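# Four arms pull dust sheet off objects, lay flat

## Task

Lift the dust sheet (it has a foam knob stitched at each of its four corners) off the items resting on the table, then lay it out flat on the tabletop so that none of it overlaps those items and no part hangs past the table edge. Afterwards open the grippers and withdraw the arms. The result only counts if the sheet stays that way with no robot holding it. The table items must stay where they were: each one that gets shifted, tilted or knocked over lowers the result. For reference, the table centre is at scene x = 0, y = 0 and its top surface at z = 0.72 m.

## Robot and tools

Robots and cameras. There are four identical i2rt Big YAM arms, arm1, arm2, arm3 and arm4, all fixed to one table. Each has six revolute joints, a two-finger gripper and a camera on its wrist. The hand can reach roughly 1.0 m from the joint1 axis. Wrist cameras are arm1_cam_wrist to arm4_cam_wrist (fisheye, 616x616). cam_high and cam_room_a are fixed in the room (504x504). With joints 1 and 6 at 0 and the hand level and forward, the wrist camera rides on top of the hand and views the fingertips.

Frame. All positions use one shared scene frame: origin on the floor, +z up. The table centre is at x = 0, y = 0 and the tabletop at z = 0.72 m. "hand" means the point halfway between the fingertips. Its z axis runs along the fingers and the fingers open along its y axis. The poses of the arms' feet are never printed. Camera calibration (OpenCV style, K in image pixels, T_world_to_cam in metres) is given per camera. Room cameras can be off by a couple of degrees and millimetres. Wrist camera poses are derived from reported joint angles, so joint errors add to them.

execute_actions. Argument "actions" is a list holding exactly one action, or empty to just read state and images. An action is an object keyed by arm name; each arm entry has "joints", an object of absolute targets (not offsets), named individually:
- joint1_rad, -2.879 to 2.879 rad: turns the arm about its foot; positive is counter-clockwise seen from above; 0 points the arm the way its foot faces.
- joint2_rad, 0 to 3.141: shoulder; 0 has the upper arm pointing back about level; increasing lifts it up then forward.
- joint3_rad, 0 to 3.019: elbow; 0 is fully folded; increasing opens it.
- joint4_rad, -1.692 to 1.57: hand pitch; positive tilts the fingers up.
- joint5_rad, -1.57 to 1.57: hand sideways swing; positive toward the arm's right.
- joint6_rad, -2.094 to 2.094: hand roll; positive is clockwise viewed from behind the hand.
- gripper_m, 0 to 0.093 m: fingertip gap. Grip force is about 50 to 62 N per pad, lower on some units.
Done tolerances: ±0.045, ±0.14, ±0.09, ±0.055, ±0.03, ±0.035 rad and ±0.003 m. Every named motion starts at once; they may finish at different moments; one action runs at most 15 s. Joints move at unequal speeds, so the hand may sweep a wide path. Omitted joints or arms can still be driving at an earlier target. Any unknown key or out-of-range number rejects the entire call and nothing moves. Optional "cameras": list of camera names, or "all"; omitted or null gives all, [] gives none. The result has each arm's state and one image per requested camera, listed on the "pictures" line in order.

Reading results. joint_positions gives current angles. joint_status tells how each commanded motion ended: "off_target" (stopped short, may keep pushing); "contact_stop" or "time_out" (target dropped, holds where it stopped); "not_followed" (a safety check withheld the arm's targets, shown with a "joint command not followed" line and usually a "cause:" line; the gripper part still runs, and withheld targets may be retried on later actions); "limit_stop_at_motor_heat". A joint that timed out may keep a target, capped at 0.375, 0.375, 0.113, 0.225, 0.075 and 0.3 rad from its position for joints 1 to 6, and keep pushing; on_its_own lists it with "held at" meaning the target held, not the position. To relieve such a push, command the reported position. Tiny target changes may produce no motion. Joint torques are raw drive outputs with per-arm offset, scale and noise, nonzero even in free air. If a result reports a stop, later execute_actions, wait and finished_scene calls in that same reply are skipped.

wait: "seconds" 0 to 10; commands nothing new and returns state and images like an empty action.
zoom_image: "camera" plus "region" [x0, y0, x1, y1] in pixels of that camera's latest full image, (0, 0) top-left, at most 504 by 504.
read_manual: optional "section", only "licences"; returns licence text, moves nothing.
finished_scene: "scene", the integer number of the current scene; ends it for good after the last command is held and reports success.

Cautions. The arms keep pushing on contact and can push hard. A hard press between two arms fails the task and ends the run; a hard hit may too. No state line reports arm-to-arm contact, and the anti-collision check can react late and ignores fingers, gripper housings and wrist cameras. Knocking a rigid object out of the work area fails the task. Avoid drops, slips, slams and strong pushes. Sustained load heats motors: a MOTOR HOT warning appears at 85 °C, and at 100 °C an OVER-TEMPERATURE FAULT makes that whole arm go limp and fall until cooled. Loose objects may occasionally get a brief push from outside. While the operator is thinking, robots hold the last command and the simulation keeps running.

Each tool is called after "Request:" by a JSON object that holds its "method" and its "body".

## Session

Request:
{"method": "execute_actions", "body": {"actions": []}}

Scene clock: 0.00 s.
Joint torques (N m, as the arm reports them, + toward a larger angle): no reading
arm1.joint_positions: joint1_rad=-0.194 joint2_rad=+0.410 joint3_rad=+1.489 joint4_rad=-1.350 joint5_rad=-0.292 joint6_rad=+0.724 gripper_m=+0.094
arm1.joint_status: not commanded
arm1.hand: x=+0.2816 y=+0.5664 z=+1.3681 quat_wxyz=(-0.544, -0.757, -0.241, +0.271) (m; scene frame)
arm2.joint_positions: joint1_rad=+0.249 joint2_rad=+0.271 joint3_rad=+1.696 joint4_rad=-1.424 joint5_rad=+0.262 joint6_rad=+0.039 gripper_m=+0.095
arm2.joint_status: not commanded
arm2.hand: x=-0.4975 y=+0.7663 z=+1.4469 quat_wxyz=(-0.541, -0.475, -0.523, +0.456) (m; scene frame)
arm3.joint_positions: joint1_rad=+0.208 joint2_rad=+0.383 joint3_rad=+1.495 joint4_rad=-1.503 joint5_rad=+0.050 joint6_rad=+0.437 gripper_m=+0.094
arm3.joint_status: not commanded
arm3.hand: x=-0.4558 y=-0.6082 z=+1.3680 quat_wxyz=(-0.354, +0.379, -0.737, -0.433) (m; scene frame)
arm4.joint_positions: joint1_rad=-0.076 joint2_rad=+0.422 joint3_rad=+1.487 joint4_rad=-1.226 joint5_rad=+0.169 joint6_rad=-0.597 gripper_m=+0.094
arm4.joint_status: not commanded
arm4.hand: x=+0.3110 y=-0.6658 z=+1.4432 quat_wxyz=(-0.596, +0.652, -0.394, -0.254) (m; scene frame)
pictures: arm1_cam_wrist, arm2_cam_wrist, arm3_cam_wrist, arm4_cam_wrist, cam_high, cam_room_a
Images, in order (width x height): arm1_cam_wrist 616x616, arm2_cam_wrist 616x616, arm3_cam_wrist 616x616, arm4_cam_wrist 616x616, cam_high 504x504, cam_room_a 504x504.

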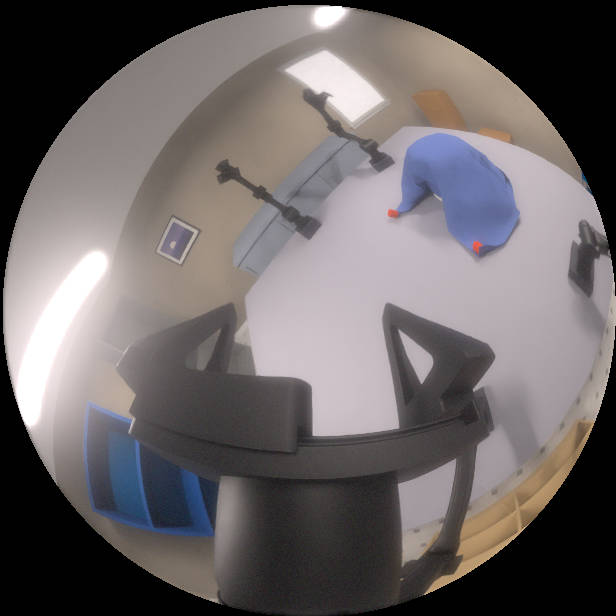

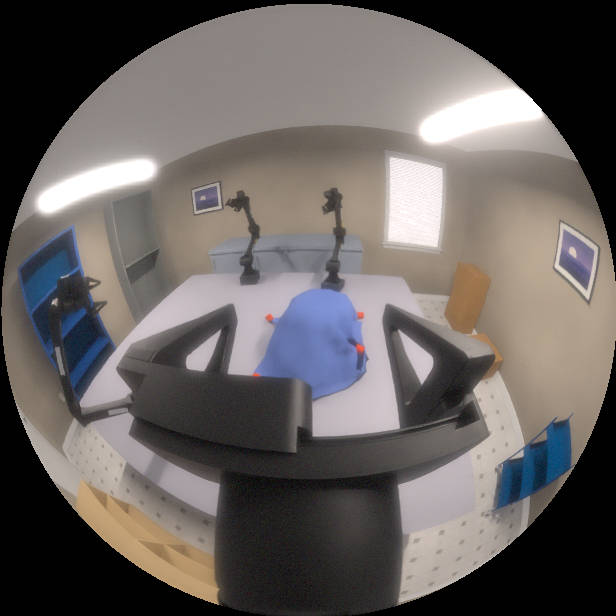

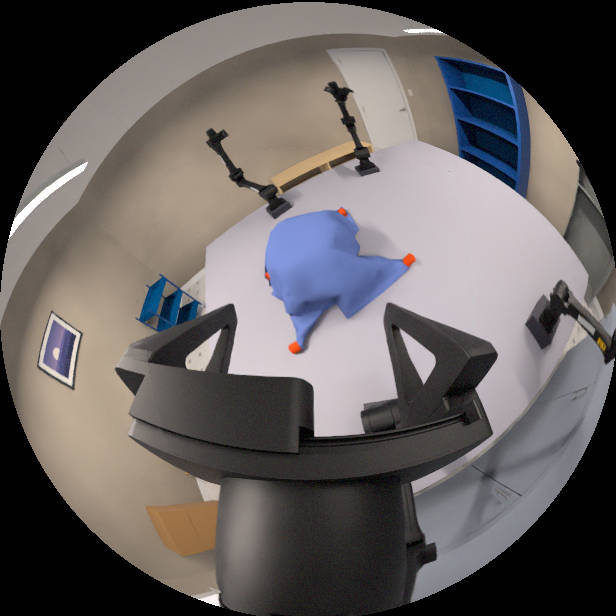

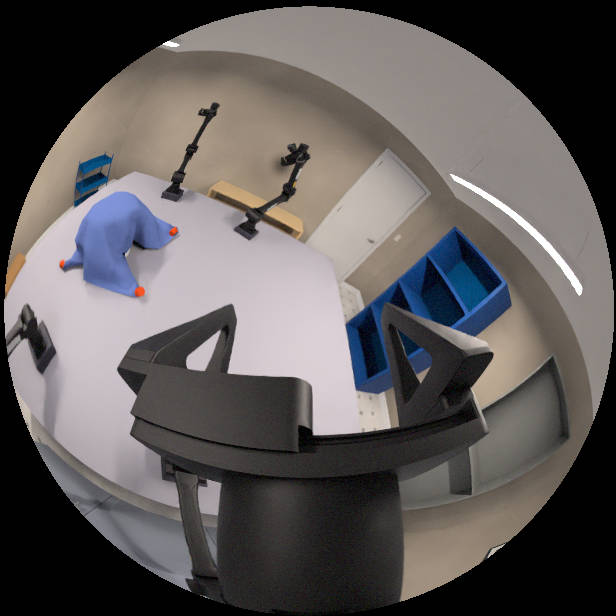

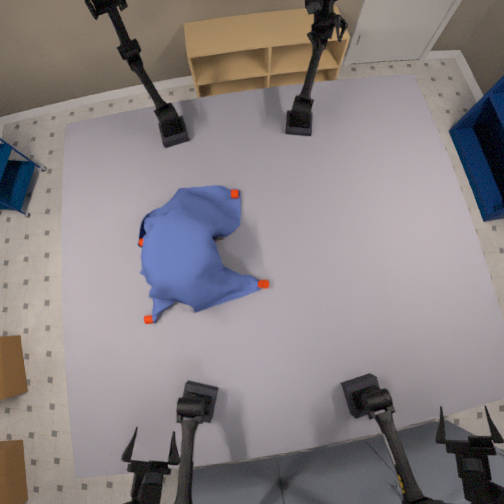

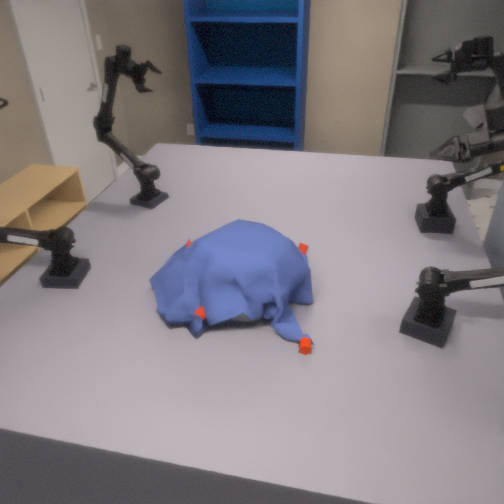

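Request:
{"method": "execute_actions", "body": {"actions": [{"arm1":{"joints":{"joint1_rad":-0.592,"joint2_rad":1.888,"joint3_rad":1.557,"joint4_rad":-1.24,"joint5_rad":0,"joint6_rad":0}},"arm2":{"joints":{"joint1_rad":-0.468,"joint2_rad":2.158,"joint3_rad":2.07,"joint4_rad":-1.483,"joint5_rad":0,"joint6_rad":0}},"arm3":{"joints":{"joint1_rad":0.776,"joint2_rad":1.694,"joint3_rad":1.186,"joint4_rad":-1.063,"joint5_rad":0,"joint6_rad":0}},"arm4":{"joints":{"joint1_rad":0.424,"joint2_rad":2.32,"joint3_rad":2.147,"joint4_rad":-1.398,"joint5_rad":0,"joint6_rad":0}}}]}}

Scene clock: 102.57 s.
Joint torques (N m, as the arm reports them, + toward a larger angle): arm1=[ -2.22 -18.1    8.74   0.01   0.09  -0.13] | arm2=[  0.16 -22.77  11.35  -0.56   0.02   0.  ] | arm3=[  0.69 -13.57   9.05   0.53  -0.01  -0.23] | arm4=[  1.85 -21.46   9.76   0.17  -0.05   0.16]
arm1.joint_positions: joint1_rad=-0.586 joint2_rad=+1.877 joint3_rad=+1.557 joint4_rad=-1.242 joint5_rad=-0.002 joint6_rad=+0.009 gripper_m=+0.094
arm1.joint_status: all done
arm1.hand: x=-0.1378 y=+0.3174 z=+0.8561 quat_wxyz=(+0.001, -0.937, -0.350, +0.003) (m; scene frame)
arm2.joint_positions: joint1_rad=-0.465 joint2_rad=+2.169 joint3_rad=+2.031 joint4_rad=-1.474 joint5_rad=-0.001 joint6_rad=+0.014 gripper_m=+0.095
arm2.joint_status: all done
arm2.hand: x=-0.6520 y=+0.1302 z=+0.8793 quat_wxyz=(+0.012, -0.814, -0.581, -0.016) (m; scene frame)
arm3.joint_positions: joint1_rad=+0.779 joint2_rad=+1.700 joint3_rad=+1.185 joint4_rad=-1.070 joint5_rad=+0.001 joint6_rad=+0.013 gripper_m=+0.094
arm3.joint_status: all done
arm3.hand: x=-0.6633 y=-0.2677 z=+0.8478 quat_wxyz=(-0.001, +0.834, -0.552, +0.007) (m; scene frame)
arm4.joint_positions: joint1_rad=+0.420 joint2_rad=+2.318 joint3_rad=+2.126 joint4_rad=-1.382 joint5_rad=+0.002 joint6_rad=-0.008 gripper_m=+0.094
arm4.joint_status: all done
arm4.hand: x=-0.0671 y=-0.1882 z=+0.8447 quat_wxyz=(+0.000, +0.868, -0.496, +0.001) (m; scene frame)
pictures: arm1_cam_wrist, arm2_cam_wrist, arm3_cam_wrist, arm4_cam_wrist, cam_high, cam_room_a
camera_calibration (this result's frames):
arm1_cam_wrist: T_world_to_cam=[[-0.662258, 0.749248, -0.00644981, -0.322313], [0.604903, 0.539712, 0.585494, -0.582244], [0.442161, 0.383847, -0.810651, 0.757544], [0, 0, 0, 1]] pos_world=[-0.19621, 0.264956, 0.952925]
arm2_cam_wrist: T_world_to_cam=[[-0.93758, 0.347563, -0.0119615, -0.639275], [0.266508, 0.740174, 0.617346, -0.466177], [0.22342, 0.575624, -0.786601, 0.890641], [0, 0, 0, 1]] pos_world=[-0.674119, 0.0545661, 0.980725]
arm3_cam_wrist: T_world_to_cam=[[0.919738, 0.392488, 0.00596817, 0.712753], [0.316214, -0.749838, 0.581164, -0.474999], [0.232575, -0.532632, -0.813764, 0.826938], [0, 0, 0, 1]] pos_world=[-0.69767, -0.195466, 0.944731]
arm4_cam_wrist: T_world_to_cam=[[0.863749, 0.503911, 0.00321659, 0.153697], [0.409018, -0.704794, 0.579629, -0.586429], [0.294349, -0.499339, -0.814874, 0.735396], [0, 0, 0, 1]] pos_world=[-0.109358, -0.12355, 0.938672]
Images, in order (width x height): arm1_cam_wrist 616x616, arm2_cam_wrist 616x616, arm3_cam_wrist 616x616, arm4_cam_wrist 616x616, cam_high 504x504, cam_room_a 504x504.

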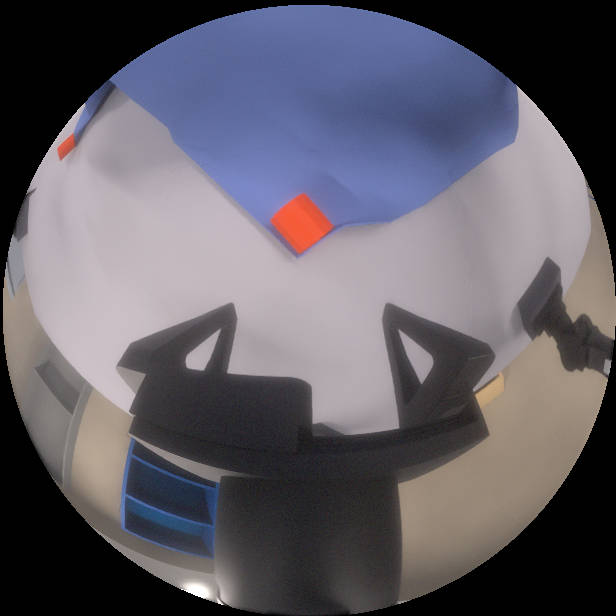

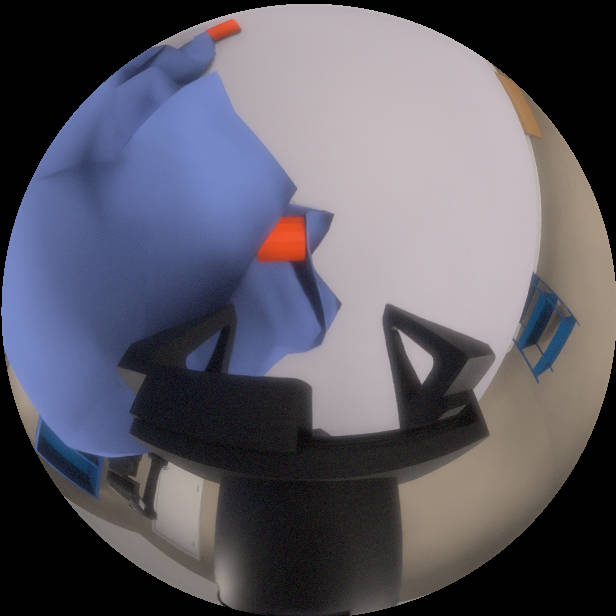

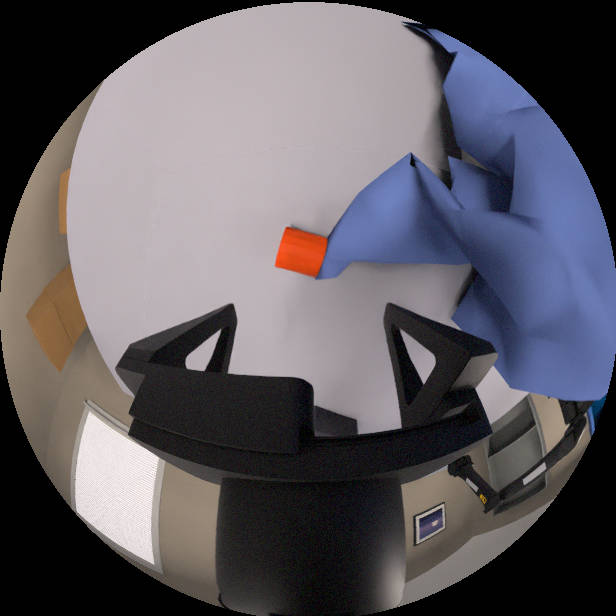

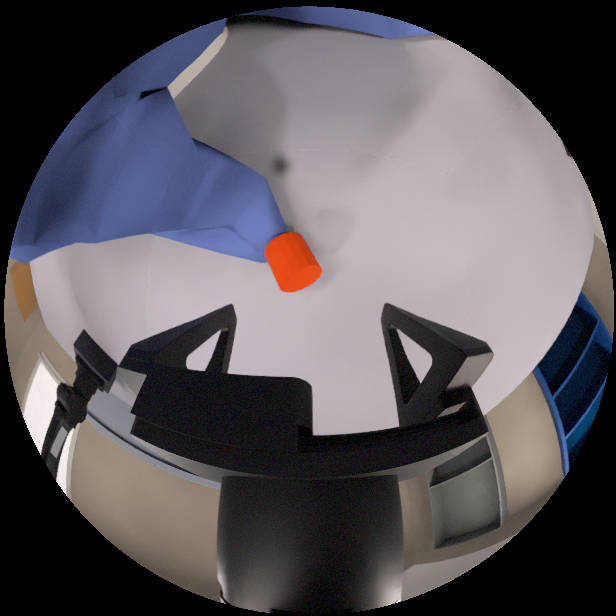

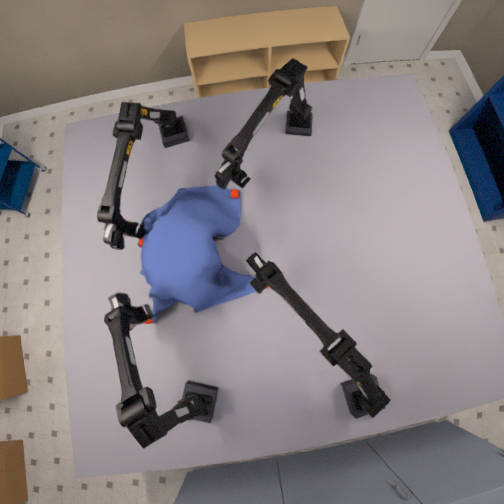

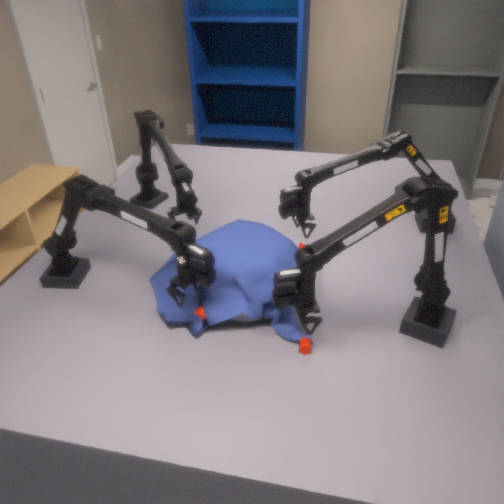

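Request:
{"method": "zoom_image", "body": {"camera": "arm1_cam_wrist", "region": [200, 130, 400, 330]}}

Request:
{"method": "zoom_image", "body": {"camera": "arm2_cam_wrist", "region": [180, 150, 400, 370]}}

Request:
{"method": "zoom_image", "body": {"camera": "cam_room_a", "region": [130, 200, 350, 370]}}

Region (200, 130, 400, 330) of arm1_cam_wrist's 616x616 image, scaled by 2.520, with more detail than that image has.

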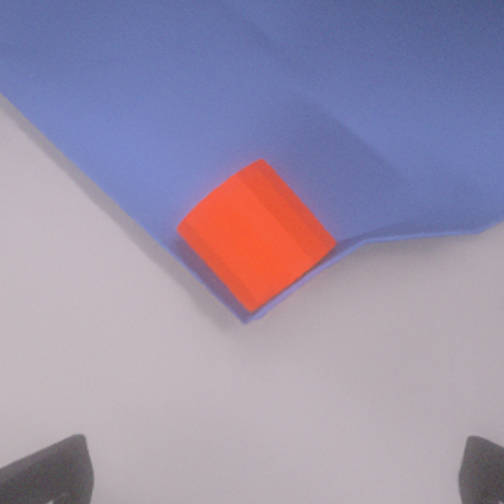

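Region (180, 150, 400, 370) of arm2_cam_wrist's 616x616 image, scaled by 2.291, with more detail than that image has.

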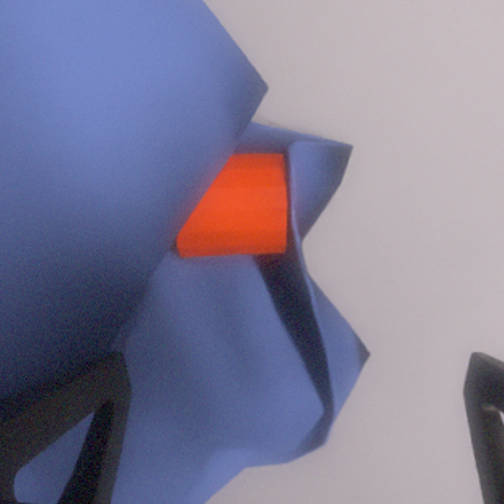

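Region (130, 200, 350, 370) of cam_room_a's 504x504 image, scaled by 2.291, with more detail than that image has; it fills the top 389 rows of this view, and the rest is white.

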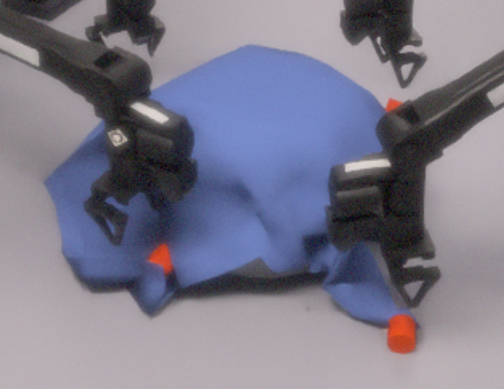

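Request:
{"method": "execute_actions", "body": {"actions": [{"arm1":{"joints":{"joint1_rad":-0.573,"joint6_rad":-0.7}},"arm2":{"joints":{"joint1_rad":-0.425,"joint6_rad":1.57,"gripper_m":0.07}},"arm3":{"joints":{"joint1_rad":0.794,"joint6_rad":-1.31}},"arm4":{"joints":{"joint1_rad":0.448,"joint6_rad":-0.52}}}], "cameras": []}}

Request:
{"method": "execute_actions", "body": {"actions": [{"arm1":{"joints":{"joint2_rad":2.075,"joint3_rad":1.557,"joint4_rad":-1.057}},"arm2":{"joints":{"joint2_rad":2.24,"joint3_rad":1.93,"joint4_rad":-1.228}},"arm3":{"joints":{"joint2_rad":1.865,"joint3_rad":1.101,"joint4_rad":-0.804}},"arm4":{"joints":{"joint2_rad":2.39,"joint3_rad":2.005,"joint4_rad":-1.171}}}]}}

Scene clock: 161.57 s.
Joint torques (N m, as the arm reports them, + toward a larger angle): arm1=[ -0.14 -18.74   8.69   0.12   0.02  -0.1 ] | arm2=[  0.57 -22.42  11.39  -0.72   0.12   0.3 ] | arm3=[  1.41 -13.1    8.82   0.42  -0.12  -0.24] | arm4=[  1.75 -21.7    9.69   0.14  -0.09   0.03]
arm1.joint_positions: joint1_rad=-0.584 joint2_rad=+1.877 joint3_rad=+1.557 joint4_rad=-1.242 joint5_rad=-0.002 joint6_rad=-0.691 gripper_m=+0.094
arm1.joint_status: all done
arm1.hand: x=-0.1370 y=+0.3166 z=+0.8561 quat_wxyz=(+0.002, -0.759, -0.651, +0.003) (m; scene frame)
arm2.joint_positions: joint1_rad=-0.423 joint2_rad=+2.169 joint3_rad=+2.031 joint4_rad=-1.474 joint5_rad=-0.001 joint6_rad=+1.555 gripper_m=+0.070
arm2.joint_status: all done
arm2.hand: x=-0.6256 y=+0.1221 z=+0.8792 quat_wxyz=(+0.020, -0.991, +0.129, -0.003) (m; scene frame)
arm3.joint_positions: joint1_rad=+0.786 joint2_rad=+1.700 joint3_rad=+1.185 joint4_rad=-1.070 joint5_rad=+0.001 joint6_rad=-1.296 gripper_m=+0.094
arm3.joint_status: all done
arm3.hand: x=-0.6666 y=-0.2692 z=+0.8478 quat_wxyz=(+0.004, +0.997, +0.074, +0.006) (m; scene frame)
arm4.joint_positions: joint1_rad=+0.449 joint2_rad=+2.318 joint3_rad=+2.126 joint4_rad=-1.382 joint5_rad=+0.002 joint6_rad=-0.513 gripper_m=+0.094
arm4.joint_status: all done
arm4.hand: x=-0.0848 y=-0.1988 z=+0.8447 quat_wxyz=(+0.001, +0.969, -0.249, +0.001) (m; scene frame)
pictures: none
No camera images: the call's "cameras" was empty. Leave "cameras" out to get every camera's image.

Scene clock: 163.00 s.
Joint torques (N m, as the arm reports them, + toward a larger angle): arm1=[ -1.62 -19.7    7.65   0.14  -0.06  -0.11] | arm2=[  0.37 -23.72   9.34   0.     0.13   0.26] | arm3=[  1.25 -14.01   7.5    0.57  -0.14  -0.21] | arm4=[  1.53 -21.84   7.85   1.41  -0.09   0.02]
arm1.joint_positions: joint1_rad=-0.578 joint2_rad=+2.066 joint3_rad=+1.557 joint4_rad=-1.066 joint5_rad=+0.002 joint6_rad=-0.692 gripper_m=+0.094
arm1.joint_status: all done
arm1.hand: x=-0.1569 y=+0.2957 z=+0.7505 quat_wxyz=(+0.004, -0.757, -0.653, -0.003) (m; scene frame)
arm2.joint_positions: joint1_rad=-0.423 joint2_rad=+2.259 joint3_rad=+1.913 joint4_rad=-1.238 joint5_rad=-0.001 joint6_rad=+1.556 gripper_m=+0.070
arm2.joint_status: all done
arm2.hand: x=-0.6289 y=+0.1110 z=+0.7765 quat_wxyz=(+0.006, -0.992, +0.130, -0.001) (m; scene frame)
arm3.joint_positions: joint1_rad=+0.787 joint2_rad=+1.870 joint3_rad=+1.098 joint4_rad=-0.813 joint5_rad=+0.001 joint6_rad=-1.297 gripper_m=+0.094
arm3.joint_status: all done
arm3.hand: x=-0.6667 y=-0.2674 z=+0.7443 quat_wxyz=(+0.004, +0.997, +0.075, +0.007) (m; scene frame)
arm4.joint_positions: joint1_rad=+0.449 joint2_rad=+2.390 joint3_rad=+2.000 joint4_rad=-1.189 joint5_rad=+0.002 joint6_rad=-0.513 gripper_m=+0.094
arm4.joint_status: all done
arm4.hand: x=-0.0811 y=-0.2049 z=+0.7492 quat_wxyz=(+0.002, +0.969, -0.249, +0.003) (m; scene frame)
pictures: arm1_cam_wrist, arm2_cam_wrist, arm3_cam_wrist, arm4_cam_wrist, cam_high, cam_room_a
camera_calibration (this result's frames):
arm1_cam_wrist: T_world_to_cam=[[-0.990463, 0.137515, -0.00847943, -0.188542], [0.105196, 0.794558, 0.598007, -0.660317], [0.0889723, 0.591412, -0.801446, 0.564987], [0, 0, 0, 1]] pos_world=[-0.16755, 0.216447, 0.846082]
arm2_cam_wrist: T_world_to_cam=[[0.279805, 0.960056, -0.00159558, 0.0774468], [0.779211, -0.226127, 0.584549, 0.0604681], [0.560839, -0.164803, -0.811357, 1.12927], [0, 0, 0, 1]] pos_world=[-0.702126, 0.125427, 0.881018]
arm3_cam_wrist: T_world_to_cam=[[-0.150972, 0.988449, -0.0132757, 0.1762], [0.802535, 0.130395, 0.582182, 0.145312], [0.577188, 0.0772388, -0.81295, 1.13591], [0, 0, 0, 1]] pos_world=[-0.745648, -0.280849, 0.841176]
arm4_cam_wrist: T_world_to_cam=[[0.486624, 0.873611, -0.000804042, 0.222677], [0.709645, -0.394754, 0.583587, -0.452167], [0.50951, -0.284558, -0.812051, 0.712769], [0, 0, 0, 1]] pos_world=[-0.150645, -0.170204, 0.842863]
Images, in order (width x height): arm1_cam_wrist 616x616, arm2_cam_wrist 616x616, arm3_cam_wrist 616x616, arm4_cam_wrist 616x616, cam_high 504x504, cam_room_a 504x504.

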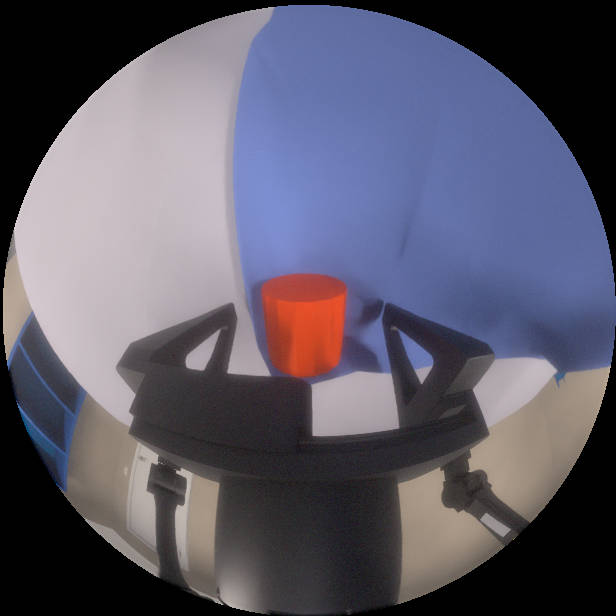

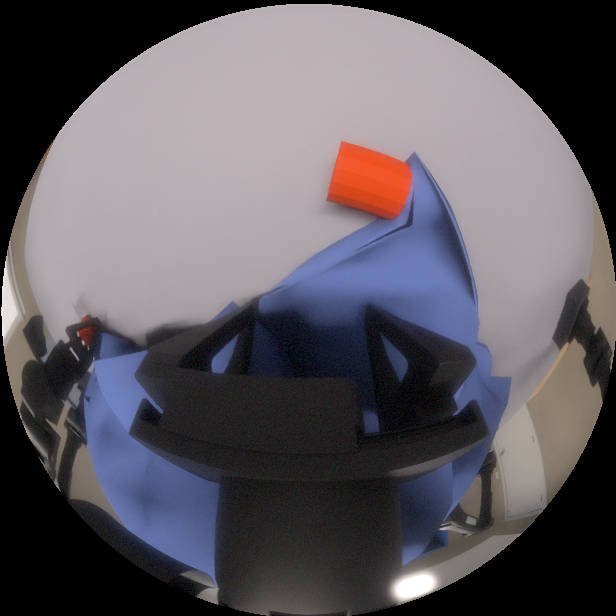

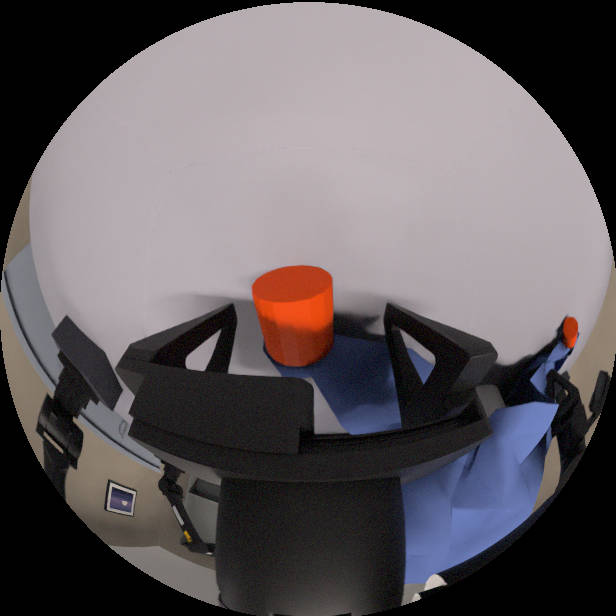

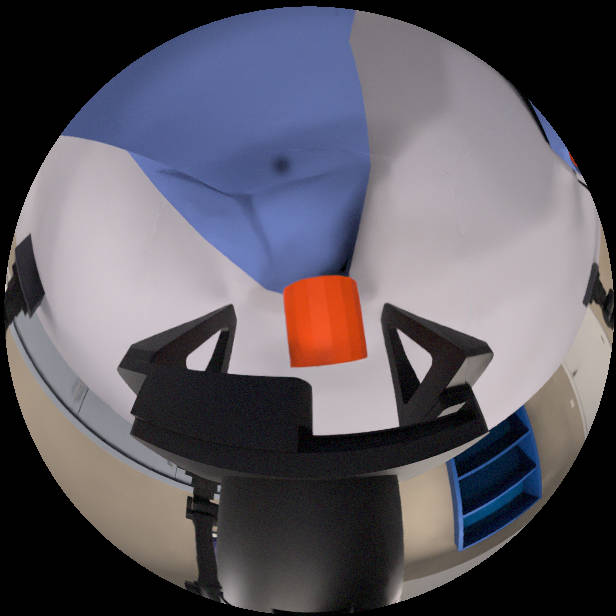

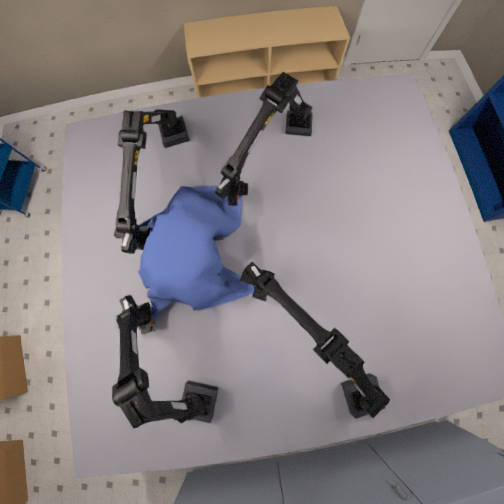

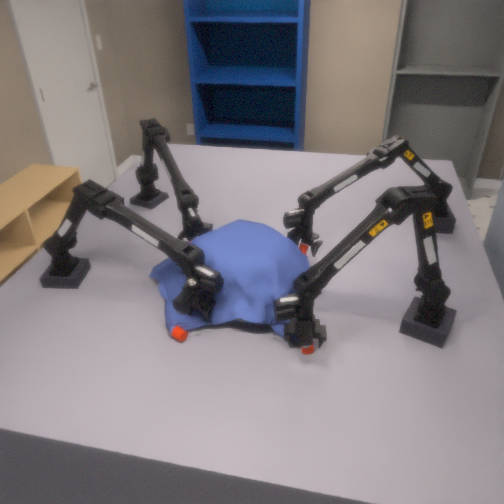

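Request:
{"method": "execute_actions", "body": {"actions": [{"arm1":{"joints":{"gripper_m":0.0}},"arm2":{"joints":{"joint2_rad":2.09,"joint3_rad":1.86,"joint4_rad":-1.288}},"arm3":{"joints":{"gripper_m":0.0}},"arm4":{"joints":{"gripper_m":0.0}}}], "cameras": []}}

Request:
{"method": "execute_actions", "body": {"actions": [{"arm2":{"joints":{"joint1_rad":-0.543,"joint6_rad":0.06,"gripper_m":0.093}}}], "cameras": ["arm2_cam_wrist"]}}

Scene clock: 180.77 s.
Joint torques (N m, as the arm reports them, + toward a larger angle): arm1=[ -0.61 -20.27   8.03   0.15  -0.08  -0.08] | arm2=[  0.56 -19.94   9.5   -0.63   0.13   0.27] | arm3=[  1.27 -14.08   7.46   0.56  -0.14  -0.22] | arm4=[  1.53 -21.86   7.93   1.34  -0.08   0.04]
arm1.joint_positions: joint1_rad=-0.578 joint2_rad=+2.066 joint3_rad=+1.557 joint4_rad=-1.066 joint5_rad=+0.002 joint6_rad=-0.692 gripper_m=+0.038
arm1.joint_status: gripper_m off_target (ended at +0.038, target +0.000)
arm1.hand: x=-0.1569 y=+0.2957 z=+0.7505 quat_wxyz=(+0.004, -0.757, -0.653, -0.003) (m; scene frame)
arm2.joint_positions: joint1_rad=-0.423 joint2_rad=+2.082 joint3_rad=+1.843 joint4_rad=-1.281 joint5_rad=-0.001 joint6_rad=+1.556 gripper_m=+0.070
arm2.joint_status: all done
arm2.hand: x=-0.6230 y=+0.1313 z=+0.8633 quat_wxyz=(-0.025, -0.991, +0.130, +0.004) (m; scene frame)
arm3.joint_positions: joint1_rad=+0.787 joint2_rad=+1.870 joint3_rad=+1.098 joint4_rad=-0.813 joint5_rad=+0.001 joint6_rad=-1.297 gripper_m=+0.039
arm3.joint_status: gripper_m off_target (ended at +0.039, target +0.000)
arm3.hand: x=-0.6667 y=-0.2674 z=+0.7443 quat_wxyz=(+0.004, +0.997, +0.075, +0.007) (m; scene frame)
arm4.joint_positions: joint1_rad=+0.449 joint2_rad=+2.390 joint3_rad=+2.000 joint4_rad=-1.189 joint5_rad=+0.001 joint6_rad=-0.513 gripper_m=+0.037
arm4.joint_status: gripper_m off_target (ended at +0.037, target +0.000)
arm4.hand: x=-0.0811 y=-0.2049 z=+0.7492 quat_wxyz=(+0.002, +0.969, -0.249, +0.003) (m; scene frame)
pictures: none
No camera images: the call's "cameras" was empty. Leave "cameras" out to get every camera's image.

Scene clock: 182.90 s.
Joint torques (N m, as the arm reports them, + toward a larger angle): arm1=[ -1.38 -20.07   7.78   0.08  -0.09  -0.14] | arm2=[  0.37 -19.62   9.52  -0.47  -0.02  -0.02] | arm3=[  1.34 -14.16   7.41   0.58  -0.14  -0.22] | arm4=[  1.5  -21.91   8.     1.4   -0.08   0.04]
arm1.joint_positions: joint1_rad=-0.578 joint2_rad=+2.066 joint3_rad=+1.557 joint4_rad=-1.066 joint5_rad=+0.002 joint6_rad=-0.692 gripper_m=+0.038
arm1.joint_status: not commanded
arm1.hand: x=-0.1569 y=+0.2957 z=+0.7505 quat_wxyz=(+0.004, -0.757, -0.653, -0.003) (m; scene frame)
arm2.joint_positions: joint1_rad=-0.544 joint2_rad=+2.082 joint3_rad=+1.843 joint4_rad=-1.281 joint5_rad=+0.000 joint6_rad=+0.075 gripper_m=+0.093
arm2.joint_status: all done
arm2.hand: x=-0.6974 y=+0.1573 z=+0.8635 quat_wxyz=(-0.014, -0.852, -0.522, +0.021) (m; scene frame)
arm3.joint_positions: joint1_rad=+0.787 joint2_rad=+1.870 joint3_rad=+1.098 joint4_rad=-0.813 joint5_rad=+0.001 joint6_rad=-1.297 gripper_m=+0.039
arm3.joint_status: not commanded
arm3.hand: x=-0.6667 y=-0.2674 z=+0.7443 quat_wxyz=(+0.004, +0.997, +0.075, +0.007) (m; scene frame)
arm4.joint_positions: joint1_rad=+0.449 joint2_rad=+2.390 joint3_rad=+2.000 joint4_rad=-1.189 joint5_rad=+0.001 joint6_rad=-0.513 gripper_m=+0.037
arm4.joint_status: not commanded
arm4.hand: x=-0.0811 y=-0.2049 z=+0.7492 quat_wxyz=(+0.002, +0.969, -0.249, +0.003) (m; scene frame)
pictures: arm2_cam_wrist
camera_calibration (this result's frames):
arm2_cam_wrist: T_world_to_cam=[[-0.880332, 0.474052, -0.0170371, -0.666998], [0.390042, 0.743829, 0.542758, -0.314458], [0.269968, 0.471162, -0.839716, 0.967516], [0, 0, 0, 1]] pos_world=[-0.725726, 0.0942366, 0.97175]
Images, in order (width x height): arm2_cam_wrist 616x616.

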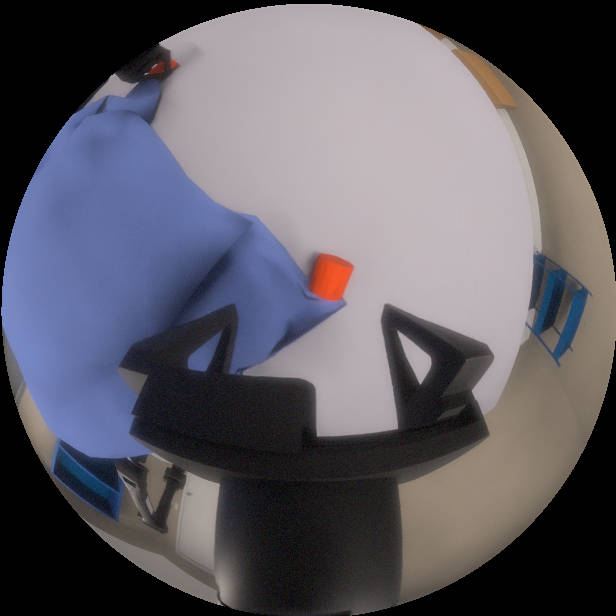

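Request:
{"method": "execute_actions", "body": {"actions": [{"arm2":{"joints":{"joint1_rad":-0.573,"joint6_rad":0.3,"joint2_rad":2.135,"joint3_rad":1.64,"joint4_rad":-1.045}}}], "cameras": ["arm2_cam_wrist"]}}

Scene clock: 191.03 s.
Joint torques (N m, as the arm reports them, + toward a larger angle): arm1=[ -1.71 -20.39   7.93  -0.08  -0.12  -0.13] | arm2=[  0.1  -22.09   8.58   0.06   0.07   0.31] | arm3=[  1.24 -14.02   7.42   0.55  -0.13  -0.21] | arm4=[  1.61 -21.92   7.97   1.36  -0.09   0.03]
arm1.joint_positions: joint1_rad=-0.578 joint2_rad=+2.066 joint3_rad=+1.557 joint4_rad=-1.066 joint5_rad=+0.002 joint6_rad=-0.692 gripper_m=+0.038
arm1.joint_status: not commanded
arm1.hand: x=-0.1569 y=+0.2957 z=+0.7505 quat_wxyz=(+0.004, -0.757, -0.653, -0.003) (m; scene frame)
arm2.joint_positions: joint1_rad=-0.571 joint2_rad=+2.153 joint3_rad=+1.622 joint4_rad=-1.057 joint5_rad=-0.001 joint6_rad=+0.285 gripper_m=+0.093
arm2.joint_status: all done
arm2.hand: x=-0.6982 y=+0.1989 z=+0.7422 quat_wxyz=(+0.006, -0.909, -0.418, -0.006) (m; scene frame)
arm3.joint_positions: joint1_rad=+0.787 joint2_rad=+1.870 joint3_rad=+1.098 joint4_rad=-0.813 joint5_rad=+0.001 joint6_rad=-1.297 gripper_m=+0.039
arm3.joint_status: not commanded
arm3.hand: x=-0.6667 y=-0.2674 z=+0.7443 quat_wxyz=(+0.004, +0.997, +0.075, +0.007) (m; scene frame)
arm4.joint_positions: joint1_rad=+0.449 joint2_rad=+2.390 joint3_rad=+2.000 joint4_rad=-1.189 joint5_rad=+0.001 joint6_rad=-0.513 gripper_m=+0.037
arm4.joint_status: not commanded
arm4.hand: x=-0.0811 y=-0.2049 z=+0.7492 quat_wxyz=(+0.002, +0.969, -0.249, +0.003) (m; scene frame)
pictures: arm2_cam_wrist
camera_calibration (this result's frames):
arm2_cam_wrist: T_world_to_cam=[[-0.743637, 0.668531, -0.00834901, -0.639178], [0.532452, 0.59973, 0.597343, -0.191652], [0.404349, 0.439761, -0.801942, 0.918327], [0, 0, 0, 1]] pos_world=[-0.744596, 0.138405, 0.845591]
Images, in order (width x height): arm2_cam_wrist 616x616.

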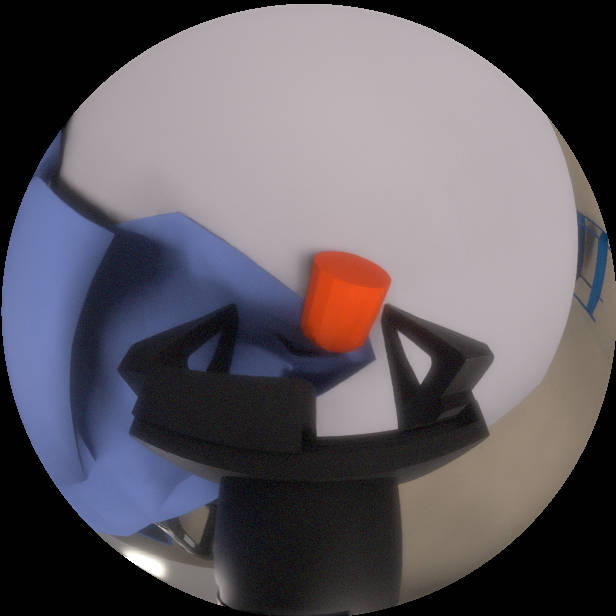

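Request:
{"method": "execute_actions", "body": {"actions": [{"arm2":{"joints":{"joint1_rad":-0.603,"joint6_rad":0.4,"joint2_rad":2.15,"joint4_rad":-0.99}}}], "cameras": ["arm2_cam_wrist"]}}

Request:
{"method": "execute_actions", "body": {"actions": [{"arm2":{"joints":{"gripper_m":0}}}], "cameras": ["arm2_cam_wrist"]}}

Scene clock: 198.83 s.
Joint torques (N m, as the arm reports them, + toward a larger angle): arm1=[ -1.8  -19.99   7.92   0.11  -0.08  -0.12] | arm2=[ -0.07 -21.04   8.87   0.2    0.04   0.27] | arm3=[  1.36 -13.99   7.46   0.56  -0.14  -0.21] | arm4=[  1.6  -21.82   7.97   1.44  -0.08   0.02]
arm1.joint_positions: joint1_rad=-0.578 joint2_rad=+2.066 joint3_rad=+1.557 joint4_rad=-1.066 joint5_rad=+0.002 joint6_rad=-0.692 gripper_m=+0.038
arm1.joint_status: not commanded
arm1.hand: x=-0.1569 y=+0.2957 z=+0.7505 quat_wxyz=(+0.004, -0.757, -0.653, -0.003) (m; scene frame)
arm2.joint_positions: joint1_rad=-0.601 joint2_rad=+2.153 joint3_rad=+1.622 joint4_rad=-1.003 joint5_rad=-0.001 joint6_rad=+0.384 gripper_m=+0.093
arm2.joint_status: all done
arm2.hand: x=-0.7205 y=+0.1947 z=+0.7424 quat_wxyz=(-0.013, -0.933, -0.358, +0.014) (m; scene frame)
arm3.joint_positions: joint1_rad=+0.787 joint2_rad=+1.870 joint3_rad=+1.098 joint4_rad=-0.813 joint5_rad=+0.001 joint6_rad=-1.297 gripper_m=+0.039
arm3.joint_status: not commanded
arm3.hand: x=-0.6667 y=-0.2674 z=+0.7443 quat_wxyz=(+0.004, +0.997, +0.075, +0.007) (m; scene frame)
arm4.joint_positions: joint1_rad=+0.449 joint2_rad=+2.390 joint3_rad=+2.000 joint4_rad=-1.189 joint5_rad=+0.001 joint6_rad=-0.513 gripper_m=+0.037
arm4.joint_status: not commanded
arm4.hand: x=-0.0811 y=-0.2049 z=+0.7492 quat_wxyz=(+0.002, +0.969, -0.249, +0.003) (m; scene frame)
pictures: arm2_cam_wrist
camera_calibration (this result's frames):
arm2_cam_wrist: T_world_to_cam=[[-0.651721, 0.757927, -0.0283887, -0.589247], [0.619844, 0.55381, 0.555957, -0.074711], [0.437097, 0.344732, -0.830726, 0.992799], [0, 0, 0, 1]] pos_world=[-0.771665, 0.145733, 0.849552]
Images, in order (width x height): arm2_cam_wrist 616x616.

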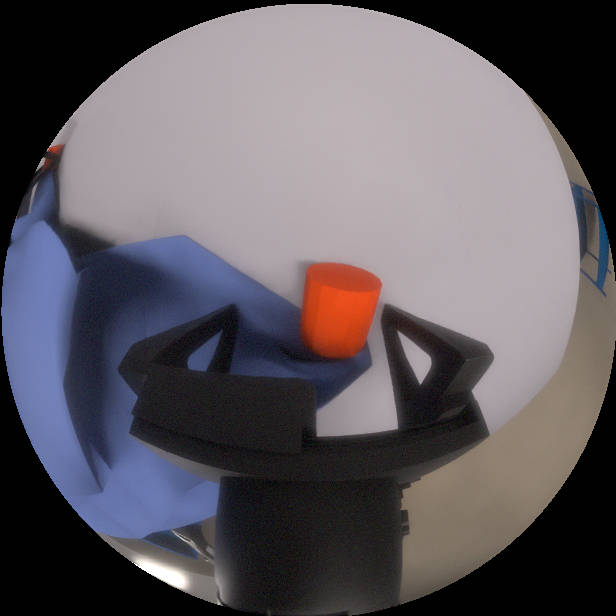

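Scene clock: 199.53 s.
Joint torques (N m, as the arm reports them, + toward a larger angle): arm1=[ -1.34 -20.55   7.69   0.38  -0.09  -0.08] | arm2=[  0.05 -20.51   8.86   0.48   0.13   0.26] | arm3=[  1.33 -13.92   7.42   0.54  -0.14  -0.21] | arm4=[  1.76 -21.82   7.94   1.44  -0.08   0.03]
arm1.joint_positions: joint1_rad=-0.578 joint2_rad=+2.066 joint3_rad=+1.557 joint4_rad=-1.066 joint5_rad=+0.002 joint6_rad=-0.692 gripper_m=+0.038
arm1.joint_status: not commanded
arm1.hand: x=-0.1569 y=+0.2957 z=+0.7505 quat_wxyz=(+0.004, -0.757, -0.653, -0.003) (m; scene frame)
arm2.joint_positions: joint1_rad=-0.601 joint2_rad=+2.153 joint3_rad=+1.622 joint4_rad=-1.001 joint5_rad=-0.002 joint6_rad=+0.385 gripper_m=+0.040
arm2.joint_status: gripper_m off_target (ended at +0.040, target +0.000)
arm2.hand: x=-0.7205 y=+0.1941 z=+0.7426 quat_wxyz=(-0.014, -0.934, -0.358, +0.015) (m; scene frame)
arm3.joint_positions: joint1_rad=+0.787 joint2_rad=+1.870 joint3_rad=+1.098 joint4_rad=-0.813 joint5_rad=+0.001 joint6_rad=-1.297 gripper_m=+0.039
arm3.joint_status: not commanded
arm3.hand: x=-0.6667 y=-0.2674 z=+0.7443 quat_wxyz=(+0.004, +0.997, +0.075, +0.007) (m; scene frame)
arm4.joint_positions: joint1_rad=+0.449 joint2_rad=+2.390 joint3_rad=+2.000 joint4_rad=-1.189 joint5_rad=+0.001 joint6_rad=-0.513 gripper_m=+0.037
arm4.joint_status: not commanded
arm4.hand: x=-0.0811 y=-0.2049 z=+0.7492 quat_wxyz=(+0.002, +0.969, -0.249, +0.003) (m; scene frame)
pictures: arm2_cam_wrist
camera_calibration (this result's frames):
arm2_cam_wrist: T_world_to_cam=[[-0.651178, 0.758317, -0.0303717, -0.587062], [0.620211, 0.554796, 0.554563, -0.0733951], [0.437384, 0.342282, -0.831587, 0.994545], [0, 0, 0, 1]] pos_world=[-0.77176, 0.145483, 0.849923]
Images, in order (width x height): arm2_cam_wrist 616x616.

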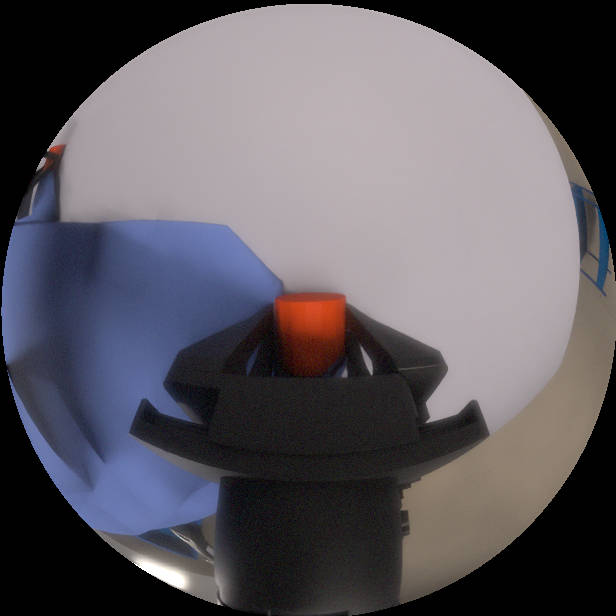

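Request:
{"method": "execute_actions", "body": {"actions": [{"arm1":{"joints":{"joint1_rad":-0.532,"joint2_rad":1.497,"joint3_rad":1.776,"joint4_rad":-1.379}},"arm2":{"joints":{"joint1_rad":-0.696,"joint2_rad":1.44,"joint3_rad":1.68,"joint4_rad":-1.319}},"arm3":{"joints":{"joint1_rad":0.922,"joint2_rad":1.258,"joint3_rad":1.451,"joint4_rad":-1.293}},"arm4":{"joints":{"joint1_rad":0.563,"joint2_rad":1.687,"joint3_rad":1.885,"joint4_rad":-1.285}}}]}}

Scene clock: 222.27 s.
Joint torques (N m, as the arm reports them, + toward a larger angle): arm1=[ -1.95 -13.88   9.93   0.17  -0.15  -0.05] | arm2=[  0.6  -13.7   10.38   0.2    0.06   0.26] | arm3=[  0.13 -10.07  11.59   0.85   0.04  -0.15] | arm4=[  1.99 -14.46   9.75   1.02  -0.05   0.06]
arm1.joint_positions: joint1_rad=-0.533 joint2_rad=+1.506 joint3_rad=+1.773 joint4_rad=-1.370 joint5_rad=+0.002 joint6_rad=-0.693 gripper_m=+0.038
arm1.joint_status: all done
arm1.hand: x=-0.1026 y=+0.3093 z=+1.1452 quat_wxyz=(-0.006, -0.722, -0.652, +0.231) (m; scene frame)
arm2.joint_positions: joint1_rad=-0.700 joint2_rad=+1.455 joint3_rad=+1.662 joint4_rad=-1.314 joint5_rad=-0.001 joint6_rad=+0.386 gripper_m=+0.040
arm2.joint_status: all done
arm2.hand: x=-0.7236 y=+0.3063 z=+1.1456 quat_wxyz=(-0.149, -0.925, -0.302, +0.177) (m; scene frame)
arm3.joint_positions: joint1_rad=+0.931 joint2_rad=+1.269 joint3_rad=+1.442 joint4_rad=-1.287 joint5_rad=-0.003 joint6_rad=-1.299 gripper_m=+0.039
arm3.joint_status: all done
arm3.hand: x=-0.7240 y=-0.3098 z=+1.1413 quat_wxyz=(-0.208, +0.963, +0.145, -0.090) (m; scene frame)
arm4.joint_positions: joint1_rad=+0.558 joint2_rad=+1.686 joint3_rad=+1.875 joint4_rad=-1.271 joint5_rad=+0.000 joint6_rad=-0.514 gripper_m=+0.037
arm4.joint_status: all done
arm4.hand: x=-0.0987 y=-0.3059 z=+1.1545 quat_wxyz=(-0.158, +0.952, -0.189, -0.184) (m; scene frame)
pictures: arm1_cam_wrist, arm2_cam_wrist, arm3_cam_wrist, arm4_cam_wrist, cam_high, cam_room_a
camera_calibration (this result's frames):
arm1_cam_wrist: T_world_to_cam=[[-0.948216, 0.137478, 0.286332, -0.466539], [0.214111, 0.942529, 0.256508, -0.556356], [-0.234612, 0.304532, -0.923156, 1.06332], [0, 0, 0, 1]] pos_world=[-0.0737904, 0.264706, 1.2579]
arm2_cam_wrist: T_world_to_cam=[[-0.597431, 0.778923, -0.190668, -0.445699], [0.756876, 0.626268, 0.186886, 0.141012], [0.264979, -0.0326606, -0.963701, 1.43402], [0, 0, 0, 1]] pos_world=[-0.75299, 0.30569, 1.27064]
arm3_cam_wrist: T_world_to_cam=[[-0.243521, 0.872097, 0.424433, -0.387951], [0.905393, 0.0474824, 0.421911, 0.197376], [0.347795, 0.487023, -0.801154, 1.4424], [0, 0, 0, 1]] pos_world=[-0.774835, -0.373522, 1.23697]
arm4_cam_wrist: T_world_to_cam=[[0.42307, 0.876408, 0.230046, 0.047867], [0.868014, -0.464841, 0.174571, -0.249706], [0.25993, 0.125828, -0.957394, 1.29081], [0, 0, 0, 1]] pos_world=[-0.139023, -0.320444, 1.26839]
Images, in order (width x height): arm1_cam_wrist 616x616, arm2_cam_wrist 616x616, arm3_cam_wrist 616x616, arm4_cam_wrist 616x616, cam_high 504x504, cam_room_a 504x504.

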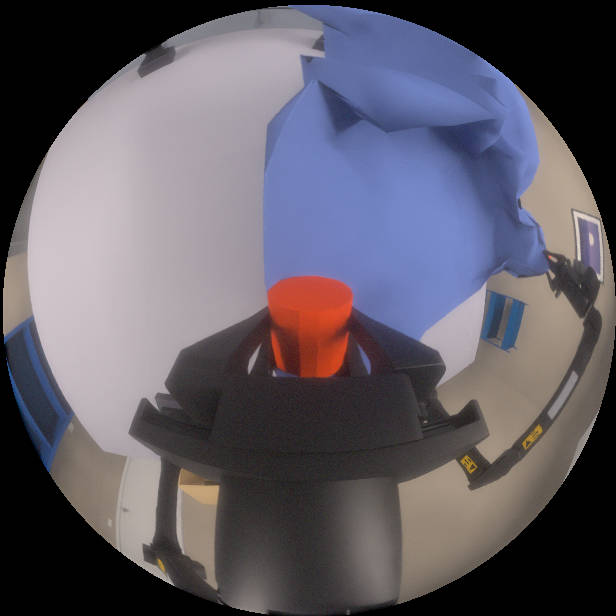

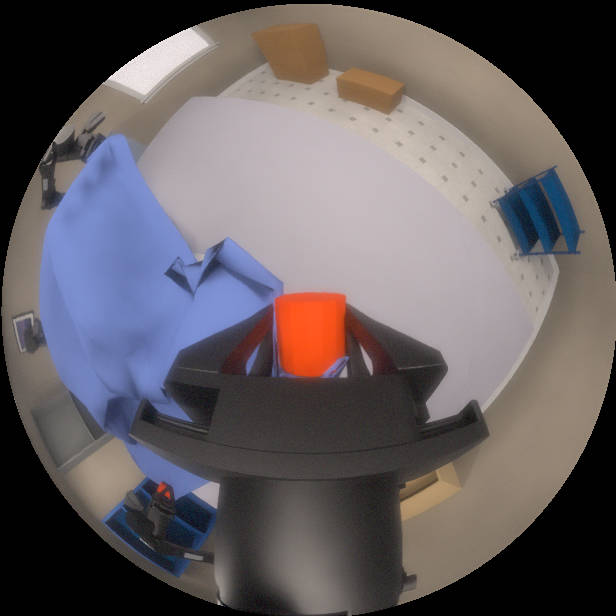

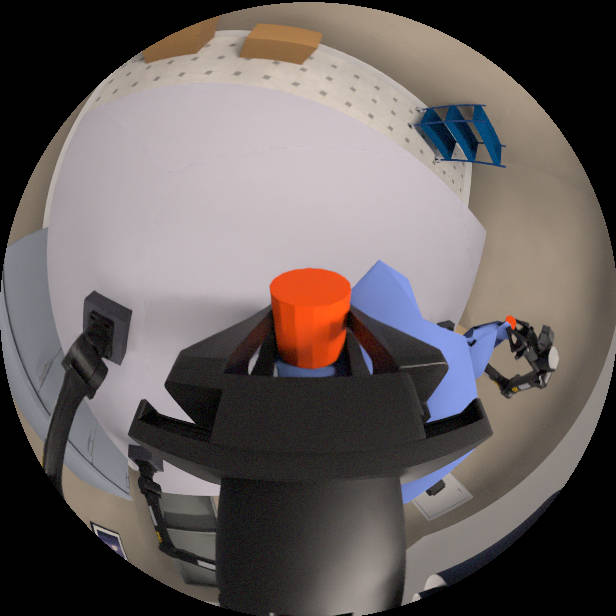

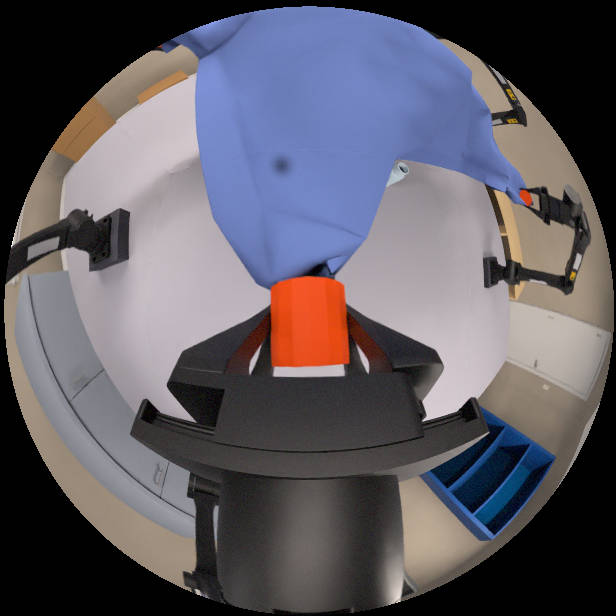

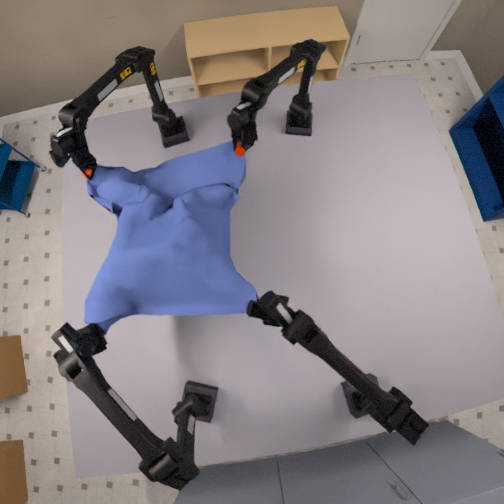

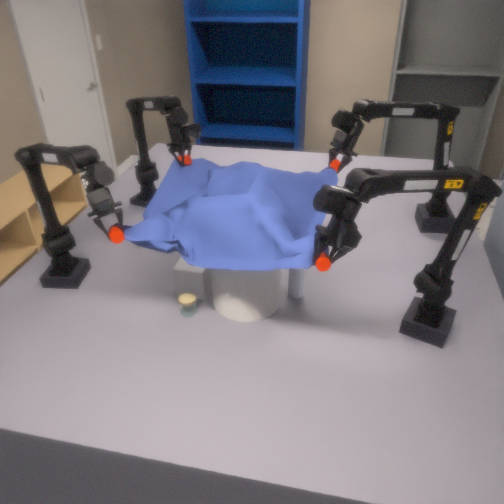

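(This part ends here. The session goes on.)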